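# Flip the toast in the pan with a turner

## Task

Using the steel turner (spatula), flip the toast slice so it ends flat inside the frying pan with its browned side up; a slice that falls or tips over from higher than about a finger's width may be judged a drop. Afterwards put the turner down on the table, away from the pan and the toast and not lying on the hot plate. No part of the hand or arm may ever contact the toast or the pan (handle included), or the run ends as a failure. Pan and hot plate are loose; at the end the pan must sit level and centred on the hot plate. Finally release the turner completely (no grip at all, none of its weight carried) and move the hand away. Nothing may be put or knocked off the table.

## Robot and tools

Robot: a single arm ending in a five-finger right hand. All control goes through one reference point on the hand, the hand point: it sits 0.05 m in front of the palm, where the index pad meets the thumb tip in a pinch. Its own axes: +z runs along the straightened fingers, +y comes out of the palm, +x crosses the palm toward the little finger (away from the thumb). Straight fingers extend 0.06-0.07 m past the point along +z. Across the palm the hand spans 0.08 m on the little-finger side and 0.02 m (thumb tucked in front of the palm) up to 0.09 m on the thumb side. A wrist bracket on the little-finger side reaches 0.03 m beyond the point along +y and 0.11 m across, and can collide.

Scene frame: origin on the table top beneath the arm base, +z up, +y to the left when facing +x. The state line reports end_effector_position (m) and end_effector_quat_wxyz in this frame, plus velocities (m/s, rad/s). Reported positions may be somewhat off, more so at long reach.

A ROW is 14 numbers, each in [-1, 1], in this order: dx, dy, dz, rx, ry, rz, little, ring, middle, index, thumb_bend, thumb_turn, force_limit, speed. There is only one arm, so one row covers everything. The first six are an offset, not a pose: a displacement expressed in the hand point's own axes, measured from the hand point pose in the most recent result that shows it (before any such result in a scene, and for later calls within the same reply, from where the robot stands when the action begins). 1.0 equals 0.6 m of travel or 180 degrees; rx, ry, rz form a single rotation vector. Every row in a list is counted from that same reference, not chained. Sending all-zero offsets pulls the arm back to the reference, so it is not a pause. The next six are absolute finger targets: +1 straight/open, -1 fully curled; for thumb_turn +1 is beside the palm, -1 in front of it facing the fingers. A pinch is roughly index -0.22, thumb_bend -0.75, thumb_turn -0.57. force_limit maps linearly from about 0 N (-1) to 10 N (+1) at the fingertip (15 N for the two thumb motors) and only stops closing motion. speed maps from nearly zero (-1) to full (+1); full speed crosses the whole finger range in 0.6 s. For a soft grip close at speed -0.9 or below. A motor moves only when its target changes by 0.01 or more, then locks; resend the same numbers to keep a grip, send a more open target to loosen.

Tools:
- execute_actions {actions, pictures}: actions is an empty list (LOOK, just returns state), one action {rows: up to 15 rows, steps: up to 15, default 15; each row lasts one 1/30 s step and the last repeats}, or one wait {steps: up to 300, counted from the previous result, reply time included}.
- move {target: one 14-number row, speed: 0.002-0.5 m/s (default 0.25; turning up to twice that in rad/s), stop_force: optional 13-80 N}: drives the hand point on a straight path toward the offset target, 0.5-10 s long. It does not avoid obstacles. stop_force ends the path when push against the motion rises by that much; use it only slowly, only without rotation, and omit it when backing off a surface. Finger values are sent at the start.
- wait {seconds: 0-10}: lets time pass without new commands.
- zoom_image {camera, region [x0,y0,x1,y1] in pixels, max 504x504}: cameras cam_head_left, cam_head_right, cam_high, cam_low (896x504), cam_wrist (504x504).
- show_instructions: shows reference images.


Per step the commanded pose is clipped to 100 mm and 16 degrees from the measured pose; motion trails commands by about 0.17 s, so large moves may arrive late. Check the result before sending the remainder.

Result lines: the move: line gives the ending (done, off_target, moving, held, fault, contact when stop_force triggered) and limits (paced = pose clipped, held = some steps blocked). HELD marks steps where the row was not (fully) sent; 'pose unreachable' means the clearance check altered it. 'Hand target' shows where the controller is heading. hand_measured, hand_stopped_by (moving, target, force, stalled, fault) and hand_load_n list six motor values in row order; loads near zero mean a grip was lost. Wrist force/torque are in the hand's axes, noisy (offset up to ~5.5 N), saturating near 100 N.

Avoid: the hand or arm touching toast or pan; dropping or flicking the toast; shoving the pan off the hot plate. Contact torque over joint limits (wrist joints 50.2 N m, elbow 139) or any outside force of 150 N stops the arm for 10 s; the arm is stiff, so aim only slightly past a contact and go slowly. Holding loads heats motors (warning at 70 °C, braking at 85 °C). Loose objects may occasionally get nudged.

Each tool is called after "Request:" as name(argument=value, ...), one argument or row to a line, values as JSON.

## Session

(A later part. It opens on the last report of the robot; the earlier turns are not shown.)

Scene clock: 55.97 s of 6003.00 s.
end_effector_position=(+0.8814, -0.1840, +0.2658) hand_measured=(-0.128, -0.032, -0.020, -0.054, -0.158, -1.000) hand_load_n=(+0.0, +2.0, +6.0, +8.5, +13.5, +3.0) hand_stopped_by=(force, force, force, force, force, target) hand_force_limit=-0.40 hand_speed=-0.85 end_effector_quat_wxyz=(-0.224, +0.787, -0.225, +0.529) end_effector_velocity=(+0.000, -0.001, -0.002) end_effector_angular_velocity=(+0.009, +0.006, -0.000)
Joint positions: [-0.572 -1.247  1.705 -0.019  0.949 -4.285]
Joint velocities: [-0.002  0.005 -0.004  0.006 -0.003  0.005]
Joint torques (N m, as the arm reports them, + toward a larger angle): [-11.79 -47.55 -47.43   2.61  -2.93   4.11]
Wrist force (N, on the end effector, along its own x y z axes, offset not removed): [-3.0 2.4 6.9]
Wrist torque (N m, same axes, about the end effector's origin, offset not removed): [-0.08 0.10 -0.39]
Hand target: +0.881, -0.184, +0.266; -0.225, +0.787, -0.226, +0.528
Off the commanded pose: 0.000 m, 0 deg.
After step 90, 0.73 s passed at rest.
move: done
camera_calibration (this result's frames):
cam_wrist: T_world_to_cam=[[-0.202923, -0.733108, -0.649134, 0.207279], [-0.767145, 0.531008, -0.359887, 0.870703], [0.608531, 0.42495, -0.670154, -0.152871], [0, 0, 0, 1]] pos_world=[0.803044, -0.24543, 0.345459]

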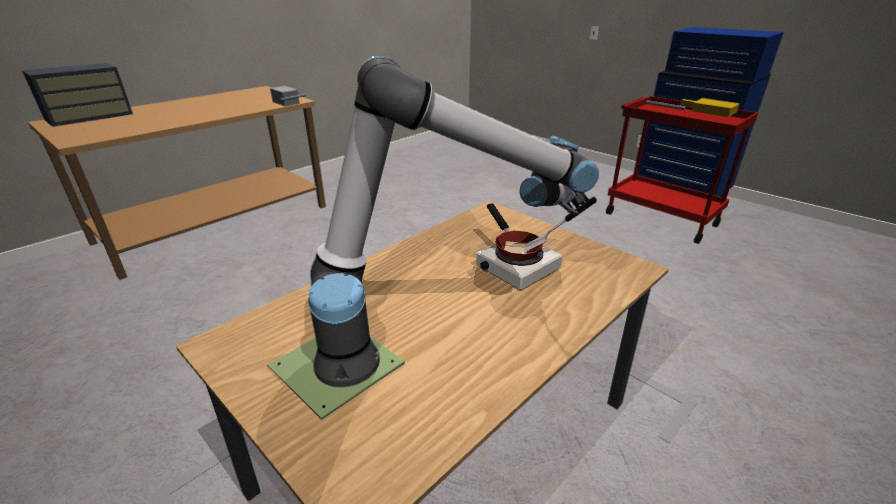

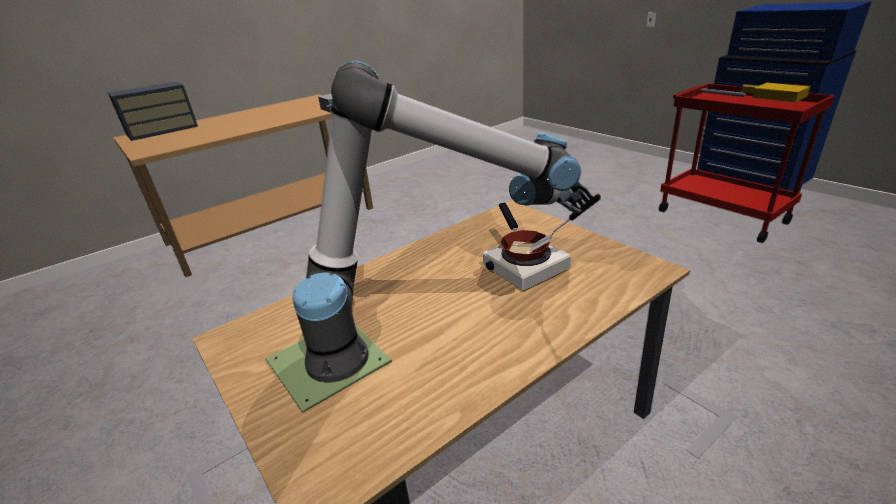

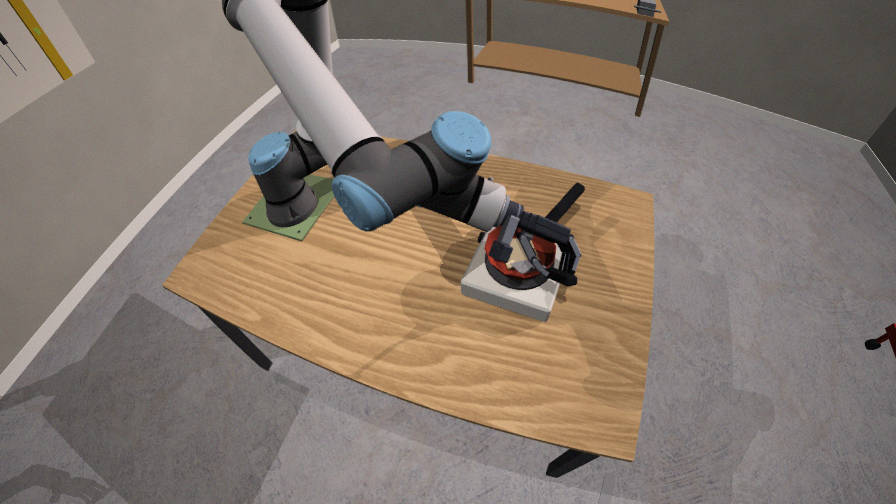

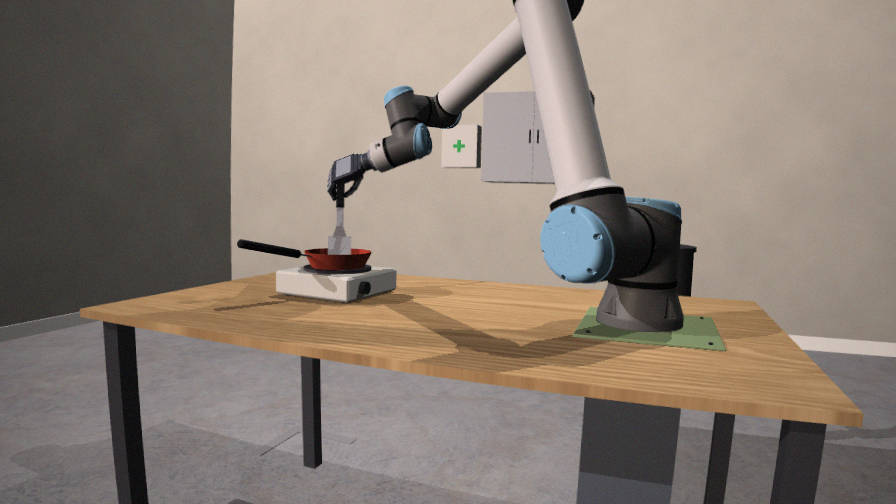

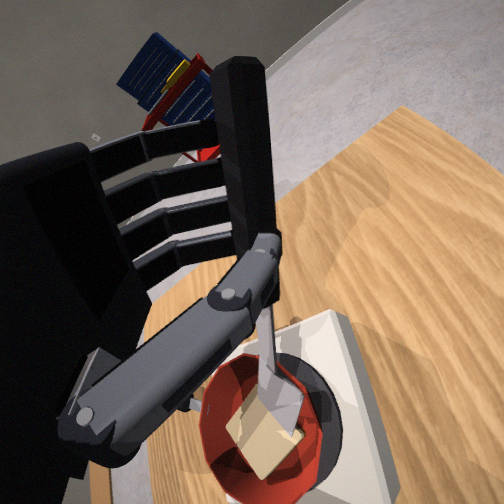

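Request:
move(
  target=[0.015,-0.045,-0.026,0,0.03,-0.053,-0.45,-0.4,-0.4,-0.4,-0.3,-1,-0.4,-0.85],
  speed=0.04,
)

Request:
move(
  target=[-0.022,0.006,0.0035,0,0,0,-0.45,-0.4,-0.4,-0.4,-0.3,-1,-0.4,-0.85],
  speed=0.012,
)

Request:
zoom_image(
  camera="cam_wrist",
  region=[170,300,400,504],
)

Request:
zoom_image(
  camera="cam_head_left",
  region=[460,180,600,290],
)

Scene clock: 63.73 s of 6003.00 s.
end_effector_position=(+0.8731, -0.1697, +0.2933) hand_measured=(-0.152, -0.032, -0.020, -0.054, -0.158, -1.000) hand_load_n=(+4.0, +0.0, +4.5, +9.0, +14.5, +5.0) hand_stopped_by=(force, force, force, force, force, target) hand_force_limit=-0.40 hand_speed=-0.85 end_effector_quat_wxyz=(-0.169, +0.777, -0.170, +0.581) end_effector_velocity=(-0.001, +0.001, +0.002) end_effector_angular_velocity=(-0.012, -0.007, +0.001)
Joint positions: [-0.539 -1.318  1.783 -0.138  1.015 -4.378]
Joint velocities: [ 0.002 -0.005  0.006 -0.01   0.004 -0.007]
Joint torques (N m, as the arm reports them, + toward a larger angle): [ 13.17 -75.65 -22.58  -3.77   1.56  -4.71]
Wrist force (N, on the end effector, along its own x y z axes, offset not removed): [-3.2 -1.2 1.6]
Wrist torque (N m, same axes, about the end effector's origin, offset not removed): [-0.28 0.24 -0.48]
Hand target: +0.873, -0.170, +0.294; -0.169, +0.777, -0.169, +0.582
Off the commanded pose: 0.000 m, 0 deg.
After step 90, 2.10 s passed at rest.
move: done
camera_calibration (this result's frames):
cam_wrist: T_world_to_cam=[[-0.146585, -0.831356, -0.53606, 0.13495], [-0.726769, 0.458138, -0.511777, 0.863619], [0.671058, 0.314573, -0.67136, -0.208387], [0, 0, 0, 1]] pos_world=[0.787274, -0.217912, 0.374419]

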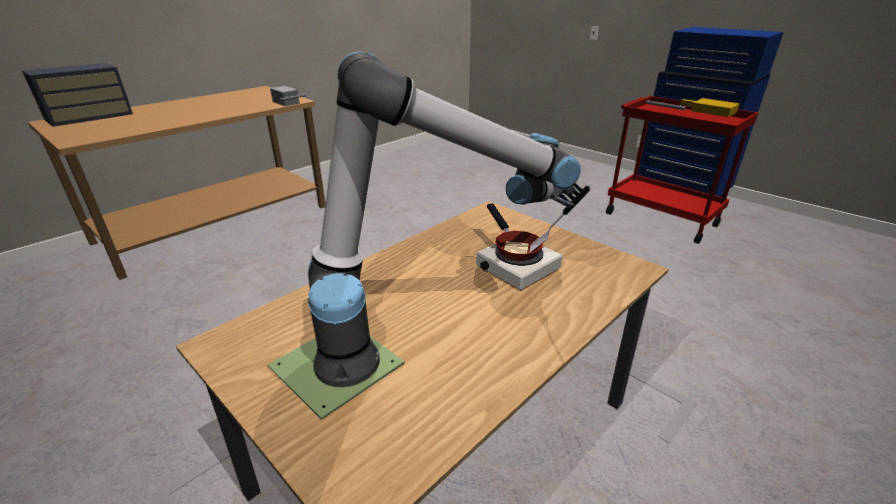

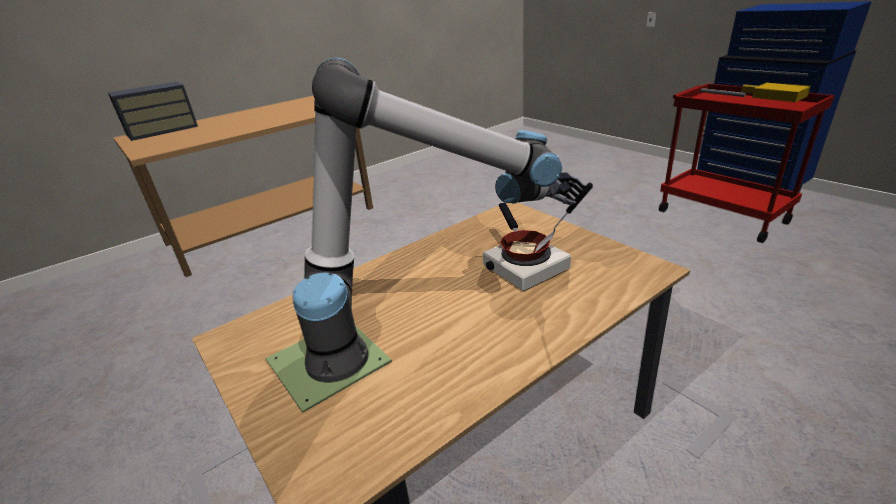

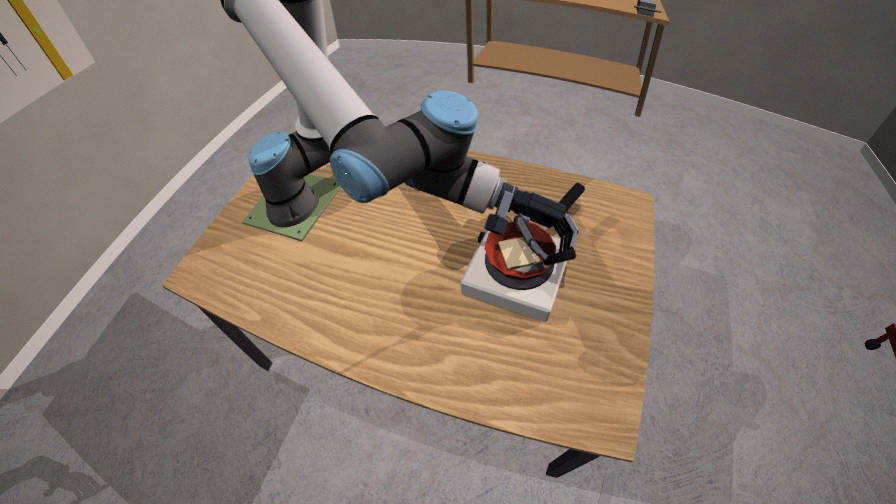

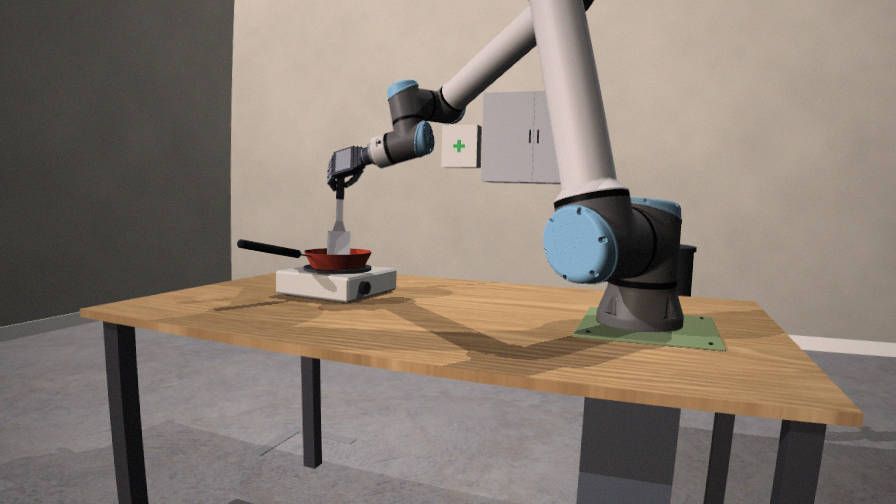

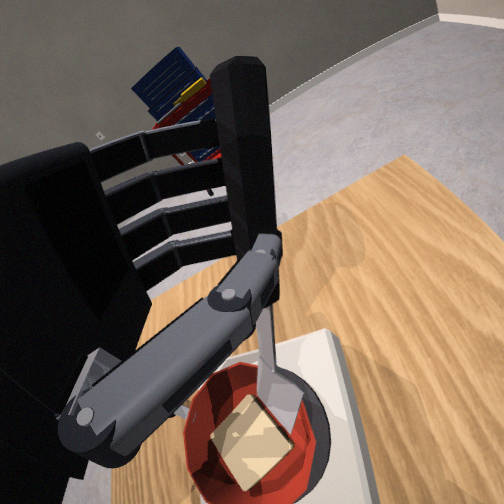

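Scene clock: 65.10 s of 6003.00 s.
end_effector_position=(+0.8714, -0.1667, +0.2803) hand_measured=(-0.152, -0.032, -0.020, -0.054, -0.158, -1.000) hand_load_n=(+4.0, +0.0, +4.5, +9.0, +14.5, +5.0) hand_stopped_by=(force, force, force, force, force, target) hand_force_limit=-0.40 hand_speed=-0.85 end_effector_quat_wxyz=(-0.169, +0.777, -0.170, +0.581) end_effector_velocity=(-0.000, -0.000, -0.003) end_effector_angular_velocity=(+0.000, +0.000, -0.002)
Joint positions: [-0.536 -1.312  1.8   -0.162  1.017 -4.377]
Joint velocities: [ 0.     0.002  0.004 -0.006  0.002  0.001]
Joint torques (N m, as the arm reports them, + toward a larger angle): [ 14.29 -40.21 -24.    -3.4    1.83   3.7 ]
Wrist force (N, on the end effector, along its own x y z axes, offset not removed): [-0.9 1.2 5.2]
Wrist torque (N m, same axes, about the end effector's origin, offset not removed): [-0.19 -0.32 -0.31]
Hand target: +0.871, -0.167, +0.280; -0.169, +0.777, -0.170, +0.581
Off the commanded pose: 0.000 m, 0 deg.
move: done
camera_calibration (this result's frames):
cam_wrist: T_world_to_cam=[[-0.146592, -0.831358, -0.536054, 0.130163], [-0.726782, 0.458133, -0.511763, 0.854355], [0.671043, 0.314575, -0.671375, -0.21693], [0, 0, 0, 1]] pos_world=[0.78558, -0.214956, 0.36136]

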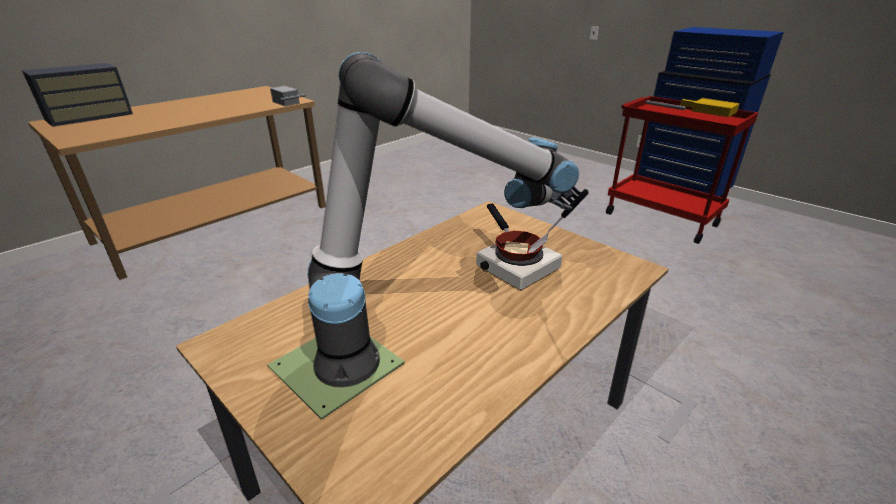

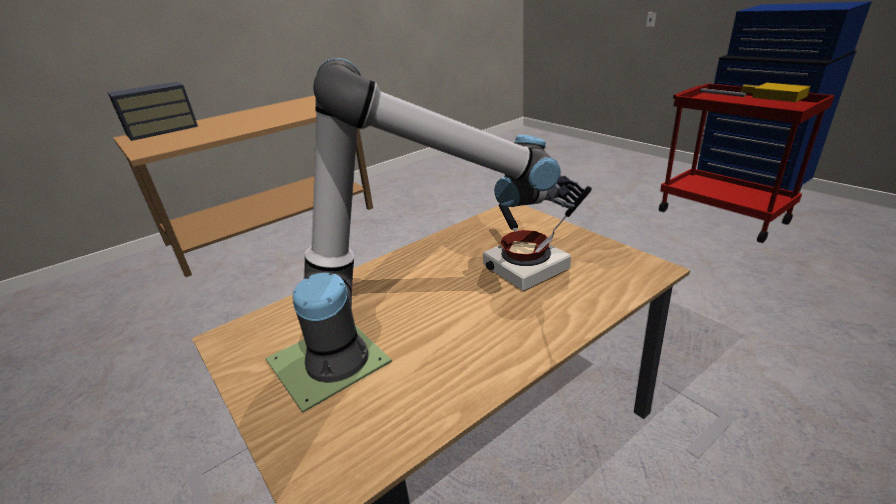

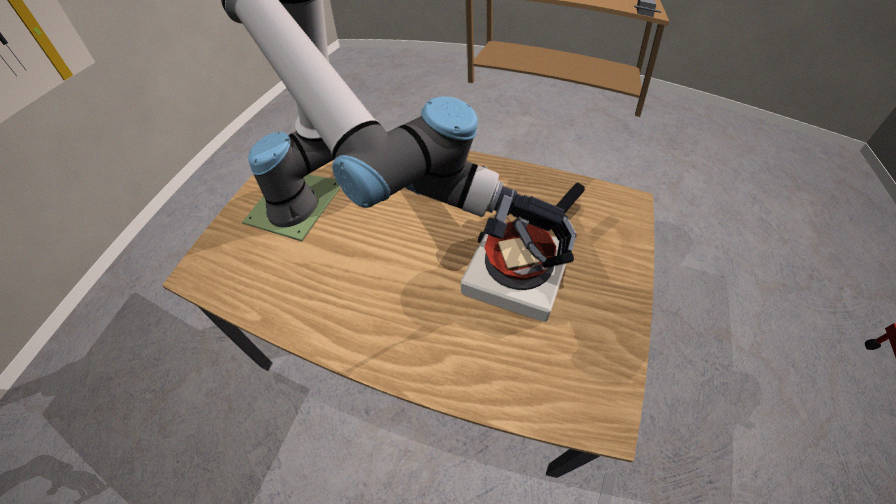

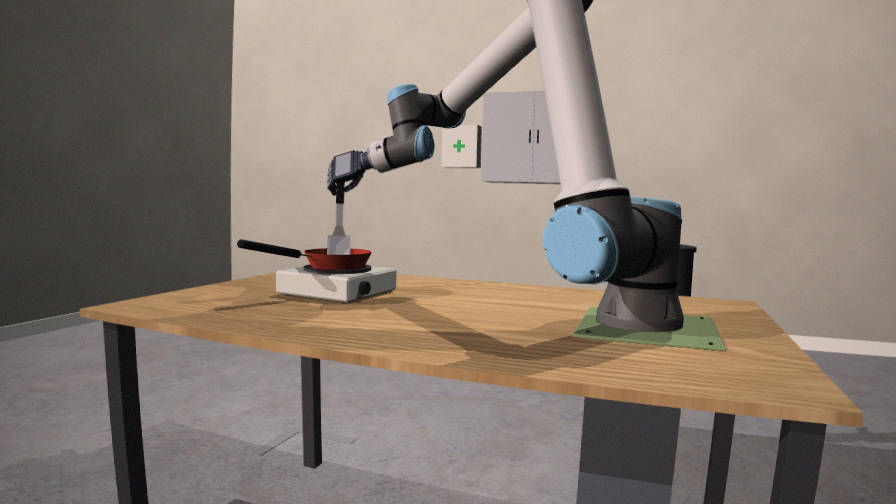

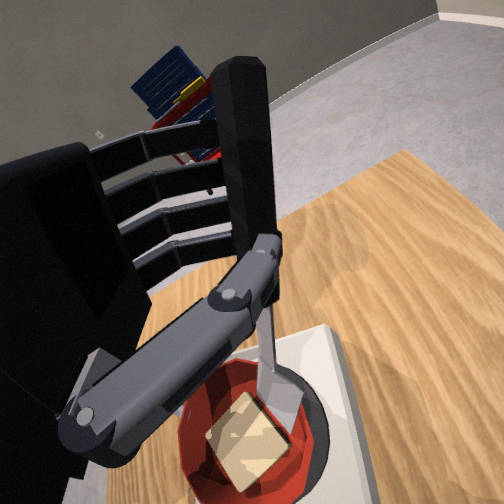

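Region (170, 300, 400, 504) of cam_wrist's 504x504 image, scaled by 2.191, with more detail than that image has; it fills the top 447 rows of this view, and the rest is white.

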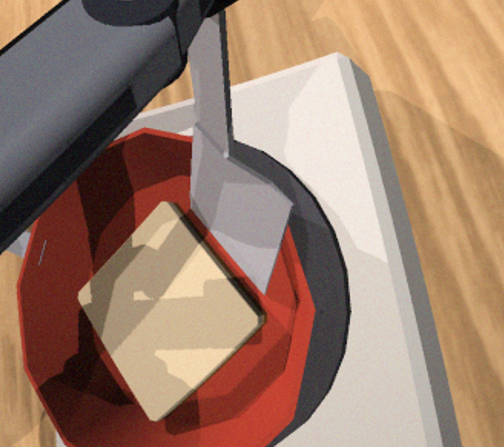

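Region (460, 180, 600, 290) of cam_head_left's 896x504 image, scaled by 3.600, with more detail than that image has; it fills the top 396 rows of this view, and the rest is white.

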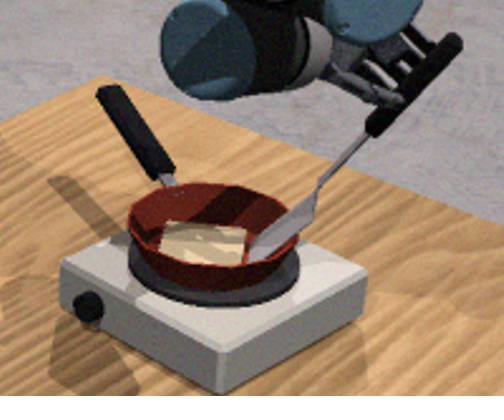

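Request:
move(
  target=[-0.012,0.002,-0.003,0,0,0,-0.45,-0.4,-0.4,-0.4,-0.3,-1,-0.4,-0.85],
  speed=0.008,
)

Request:
move(
  target=[-0.0143,0.0275,0.016,0,-0.022,0.0385,-0.45,-0.4,-0.4,-0.4,-0.3,-1,-0.4,-0.85],
  speed=0.025,
)

Request:
zoom_image(
  camera="cam_wrist",
  region=[170,300,400,504],
)

Scene clock: 69.70 s of 6003.00 s.
end_effector_position=(+0.8678, -0.1647, +0.2743) hand_measured=(-0.152, -0.032, -0.020, -0.054, -0.158, -1.000) hand_load_n=(+0.0, +2.0, +6.0, +9.0, +13.0, +2.0) hand_stopped_by=(force, force, force, force, force, target) hand_force_limit=-0.40 hand_speed=-0.85 end_effector_quat_wxyz=(-0.169, +0.777, -0.170, +0.581) end_effector_velocity=(-0.001, +0.001, -0.002) end_effector_angular_velocity=(+0.001, +0.001, -0.001)
Joint positions: [-0.536 -1.313  1.814 -0.175  1.018 -4.377]
Joint velocities: [-0.    -0.     0.004 -0.002  0.     0.001]
Joint torques (N m, as the arm reports them, + toward a larger angle): [ 14.19 -74.49 -17.2   -1.93   1.63   3.44]
Wrist force (N, on the end effector, along its own x y z axes, offset not removed): [3.5 -1.6 2.8]
Wrist torque (N m, same axes, about the end effector's origin, offset not removed): [-0.39 0.02 -0.06]
Hand target: +0.868, -0.165, +0.274; -0.169, +0.777, -0.170, +0.581
Off the commanded pose: 0.000 m, 0 deg.
After step 90, 0.47 s passed at rest.
move: done
camera_calibration (this result's frames):
cam_wrist: T_world_to_cam=[[-0.146593, -0.83137, -0.536036, 0.12814], [-0.726762, 0.458132, -0.511793, 0.84773], [0.671065, 0.314546, -0.671367, -0.219186], [0, 0, 0, 1]] pos_world=[0.78197, -0.212897, 0.355395]

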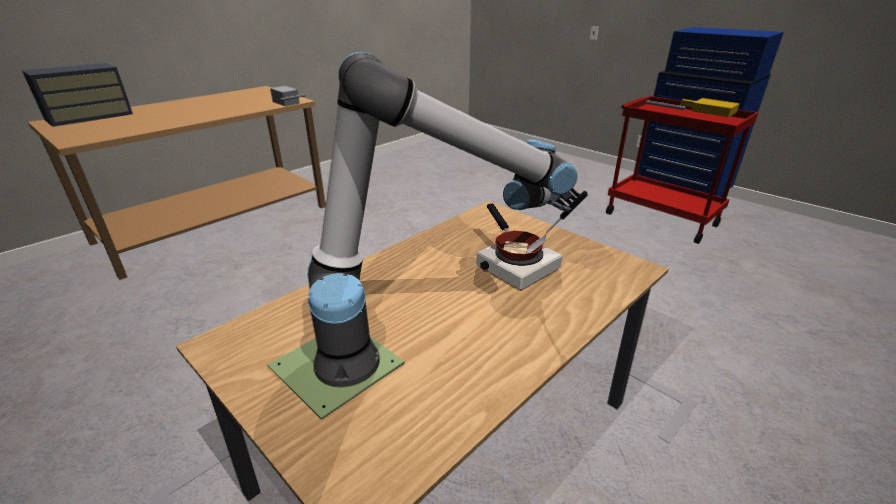

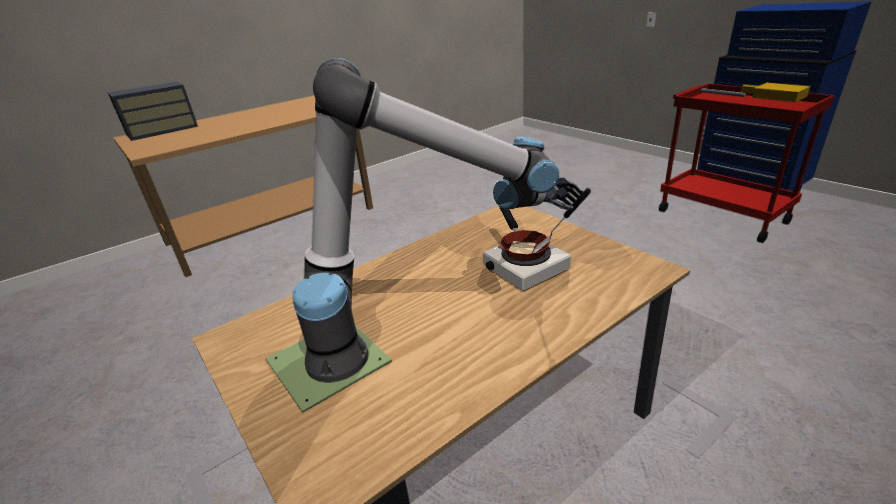

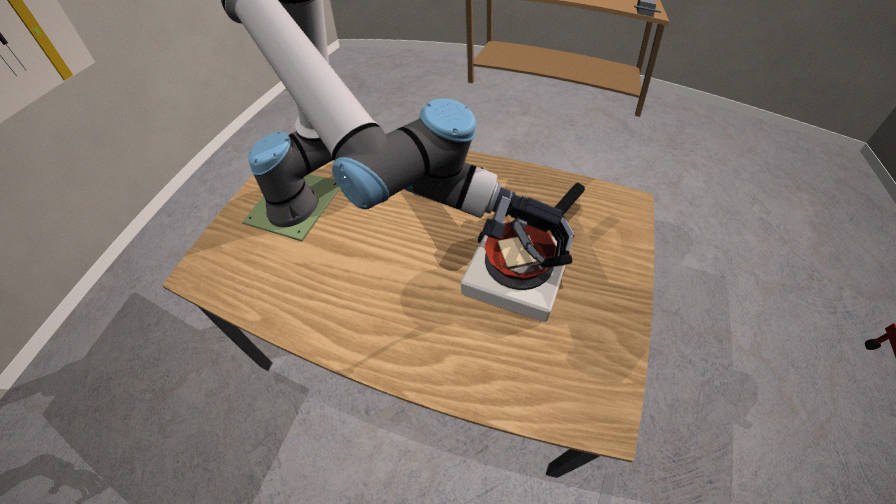

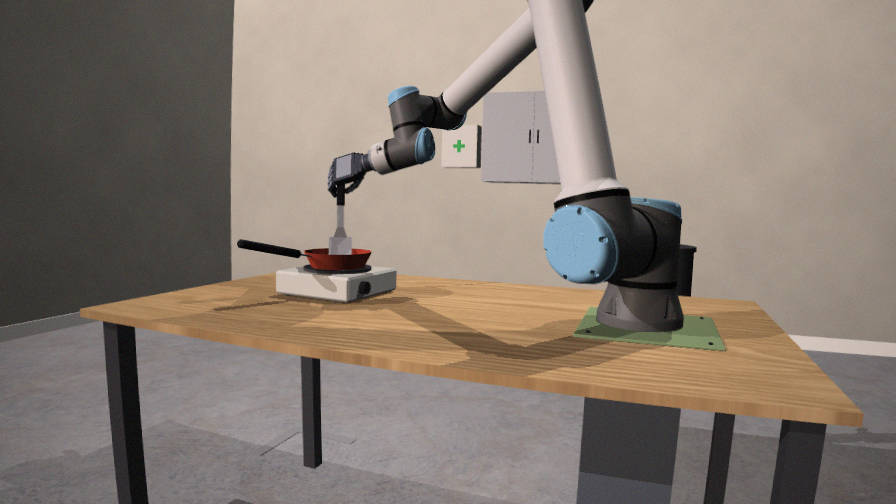

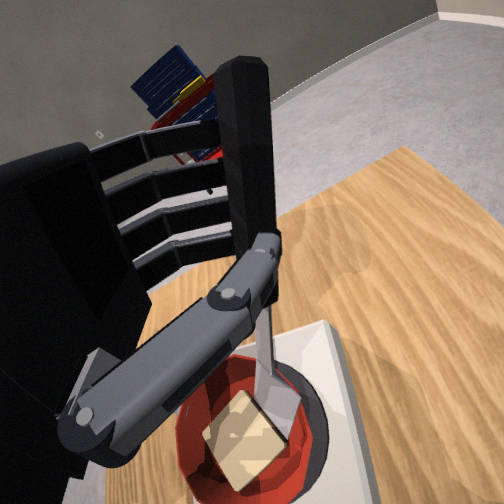

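Scene clock: 72.70 s of 6003.00 s.
end_effector_position=(+0.8736, -0.1746, +0.2571) hand_measured=(-0.152, -0.032, -0.020, -0.054, -0.158, -1.000) hand_load_n=(-1.0, +2.0, +6.0, +8.5, +13.5, +2.0) hand_stopped_by=(force, force, force, force, force, target) hand_force_limit=-0.40 hand_speed=-0.85 end_effector_quat_wxyz=(-0.209, +0.785, -0.210, +0.543) end_effector_velocity=(+0.001, -0.001, -0.002) end_effector_angular_velocity=(+0.010, +0.006, +0.000)
Joint positions: [-0.56  -1.266  1.756 -0.083  0.971 -4.309]
Joint velocities: [-0.002  0.005 -0.005  0.009 -0.004  0.005]
Joint torques (N m, as the arm reports them, + toward a larger angle): [ -9.76 -48.65 -44.69   3.06  -2.95   3.29]
Wrist force (N, on the end effector, along its own x y z axes, offset not removed): [-1.9 2.6 1.6]
Wrist torque (N m, same axes, about the end effector's origin, offset not removed): [0.16 0.15 -0.31]
Hand target: +0.874, -0.175, +0.257; -0.210, +0.785, -0.211, +0.543
Off the commanded pose: 0.000 m, 0 deg.
move: done
camera_calibration (this result's frames):
cam_wrist: T_world_to_cam=[[-0.186526, -0.761971, -0.620168, 0.180149], [-0.757867, 0.513286, -0.402709, 0.856424], [0.625176, 0.39489, -0.673214, -0.17693], [0, 0, 0, 1]] pos_world=[0.793271, -0.232454, 0.3375]

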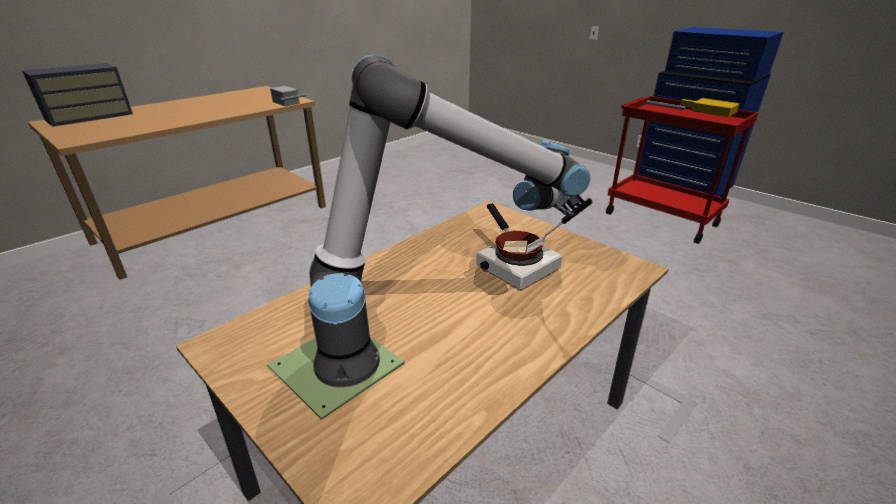

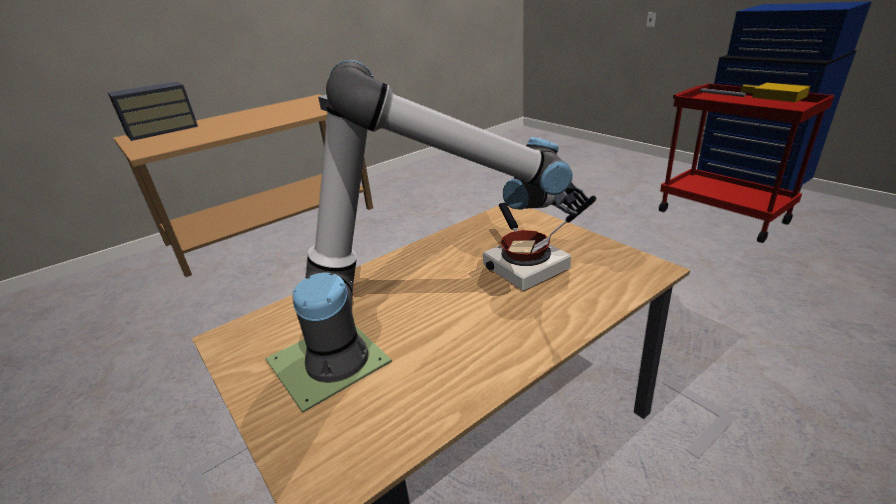

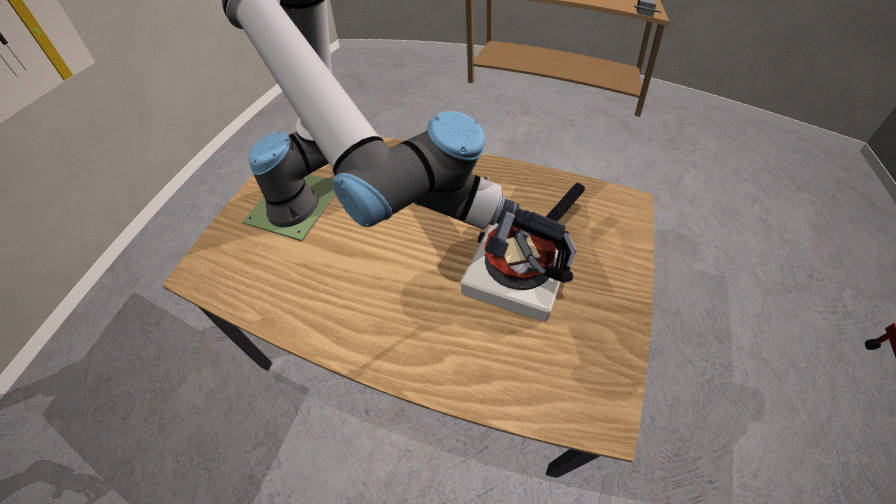

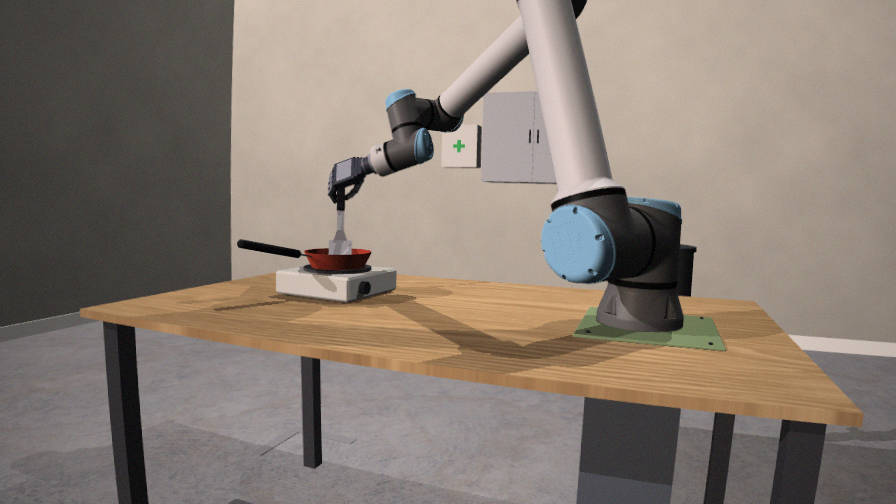

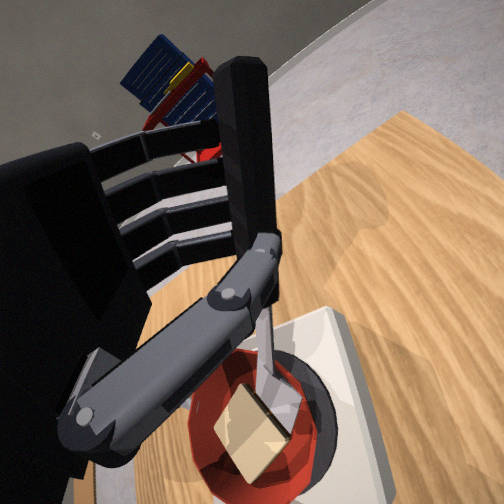

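Region (170, 300, 400, 504) of cam_wrist's 504x504 image, scaled by 2.191, with more detail than that image has; it fills the top 447 rows of this view, and the rest is white.

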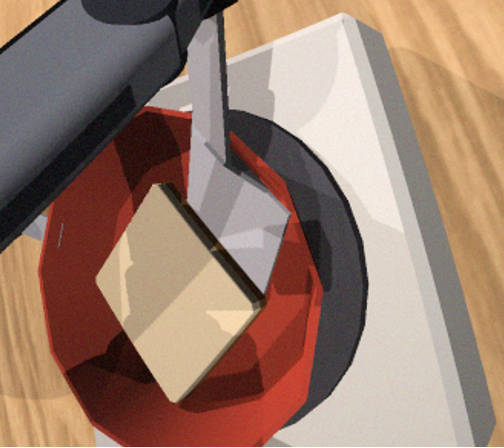

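Under now.

Request:
move(
  target=[-0.022,0.004,0.002,0,-0.014,0.024,-0.5,-0.4,-0.4,-0.4,-0.3,-1,-0.4,-0.85],
  speed=0.02,
)

Request:
zoom_image(
  camera="cam_head_left",
  region=[460,180,600,290],
)

Scene clock: 77.37 s of 6003.00 s.
end_effector_position=(+0.8703, -0.1692, +0.2454) hand_measured=(-0.166, -0.032, -0.020, -0.054, -0.158, -1.000) hand_load_n=(+2.0, +0.0, +5.0, +9.0, +14.0, +3.5) hand_stopped_by=(force, force, force, force, force, target) hand_force_limit=-0.40 hand_speed=-0.85 end_effector_quat_wxyz=(-0.234, +0.789, -0.235, +0.518) end_effector_velocity=(-0.000, +0.000, -0.001) end_effector_angular_velocity=(+0.008, +0.005, -0.000)
Joint positions: [-0.565 -1.248  1.74  -0.035  0.948 -4.264]
Joint velocities: [-0.001  0.002 -0.002  0.005 -0.002  0.004]
Joint torques (N m, as the arm reports them, + toward a larger angle): [ -6.91 -45.9  -48.64   3.45  -2.69   3.67]
Wrist force (N, on the end effector, along its own x y z axes, offset not removed): [-3.8 1.0 2.6]
Wrist torque (N m, same axes, about the end effector's origin, offset not removed): [-0.07 0.28 -0.45]
Hand target: +0.870, -0.169, +0.245; -0.234, +0.789, -0.235, +0.518
Off the commanded pose: 0.000 m, 0 deg.
move: done
camera_calibration (this result's frames):
cam_wrist: T_world_to_cam=[[-0.214192, -0.714059, -0.666514, 0.219988], [-0.773849, 0.540429, -0.330295, 0.847158], [0.596054, 0.445034, -0.668329, -0.152235], [0, 0, 0, 1]] pos_world=[0.793432, -0.232995, 0.324694]

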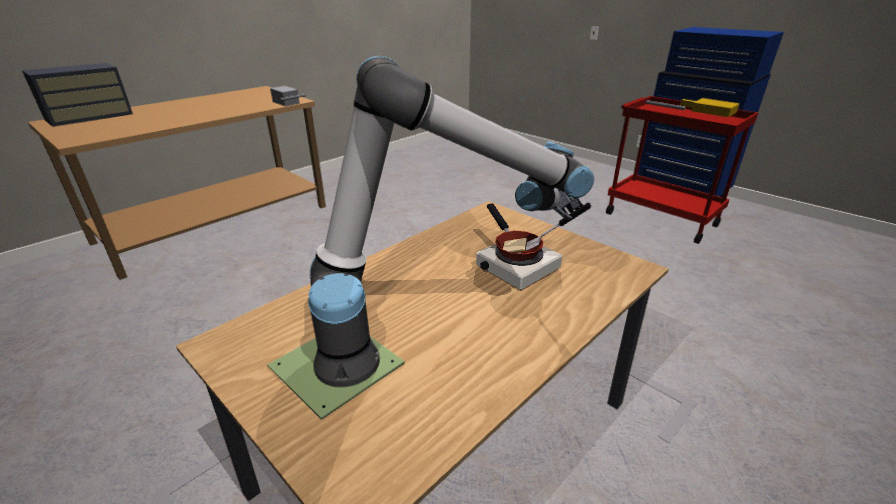

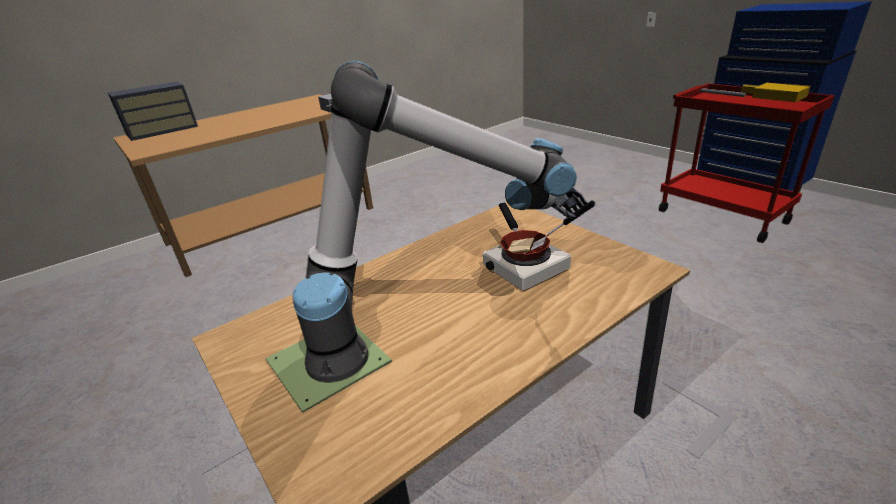

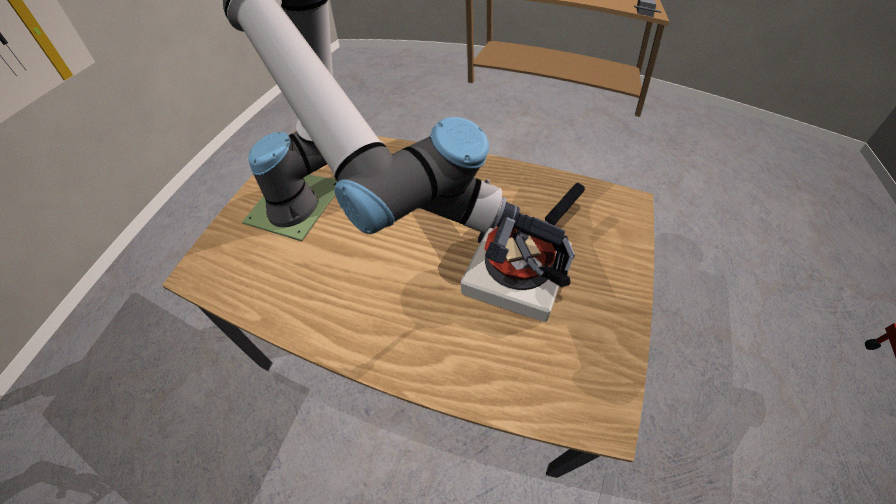

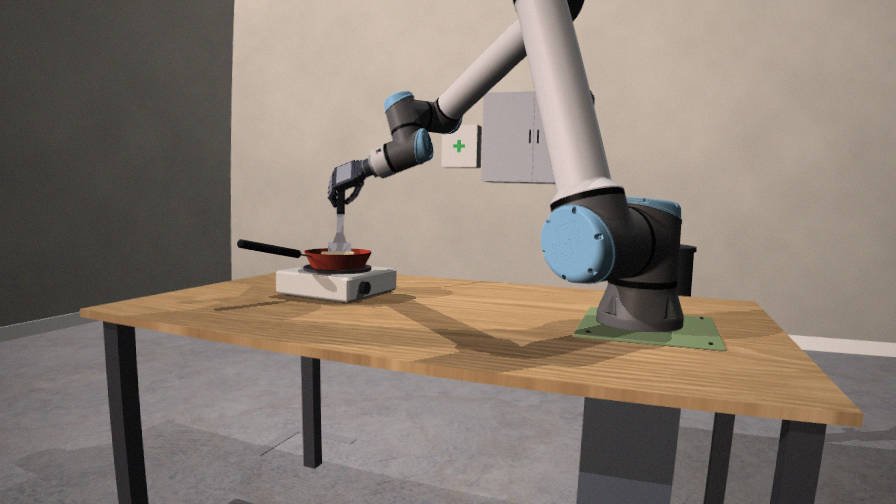

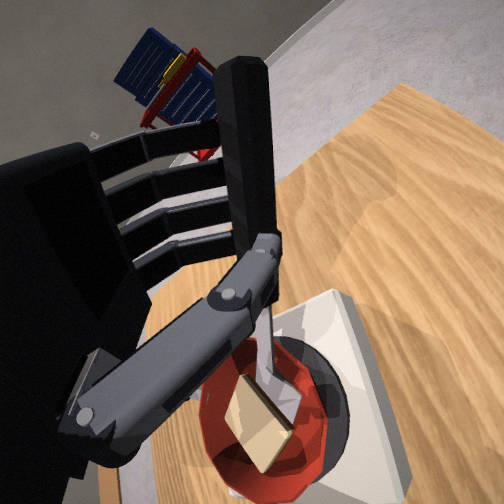

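Region (460, 180, 600, 290) of cam_head_left's 896x504 image, scaled by 3.600, with more detail than that image has; it fills the top 396 rows of this view, and the rest is white.

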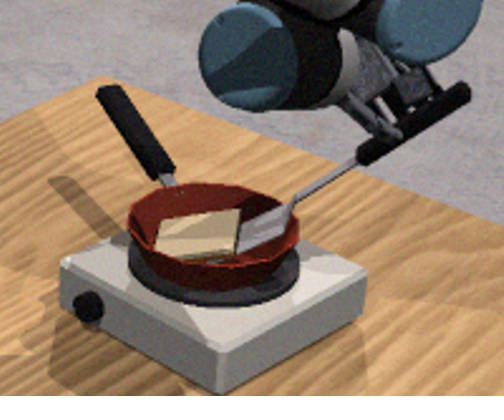

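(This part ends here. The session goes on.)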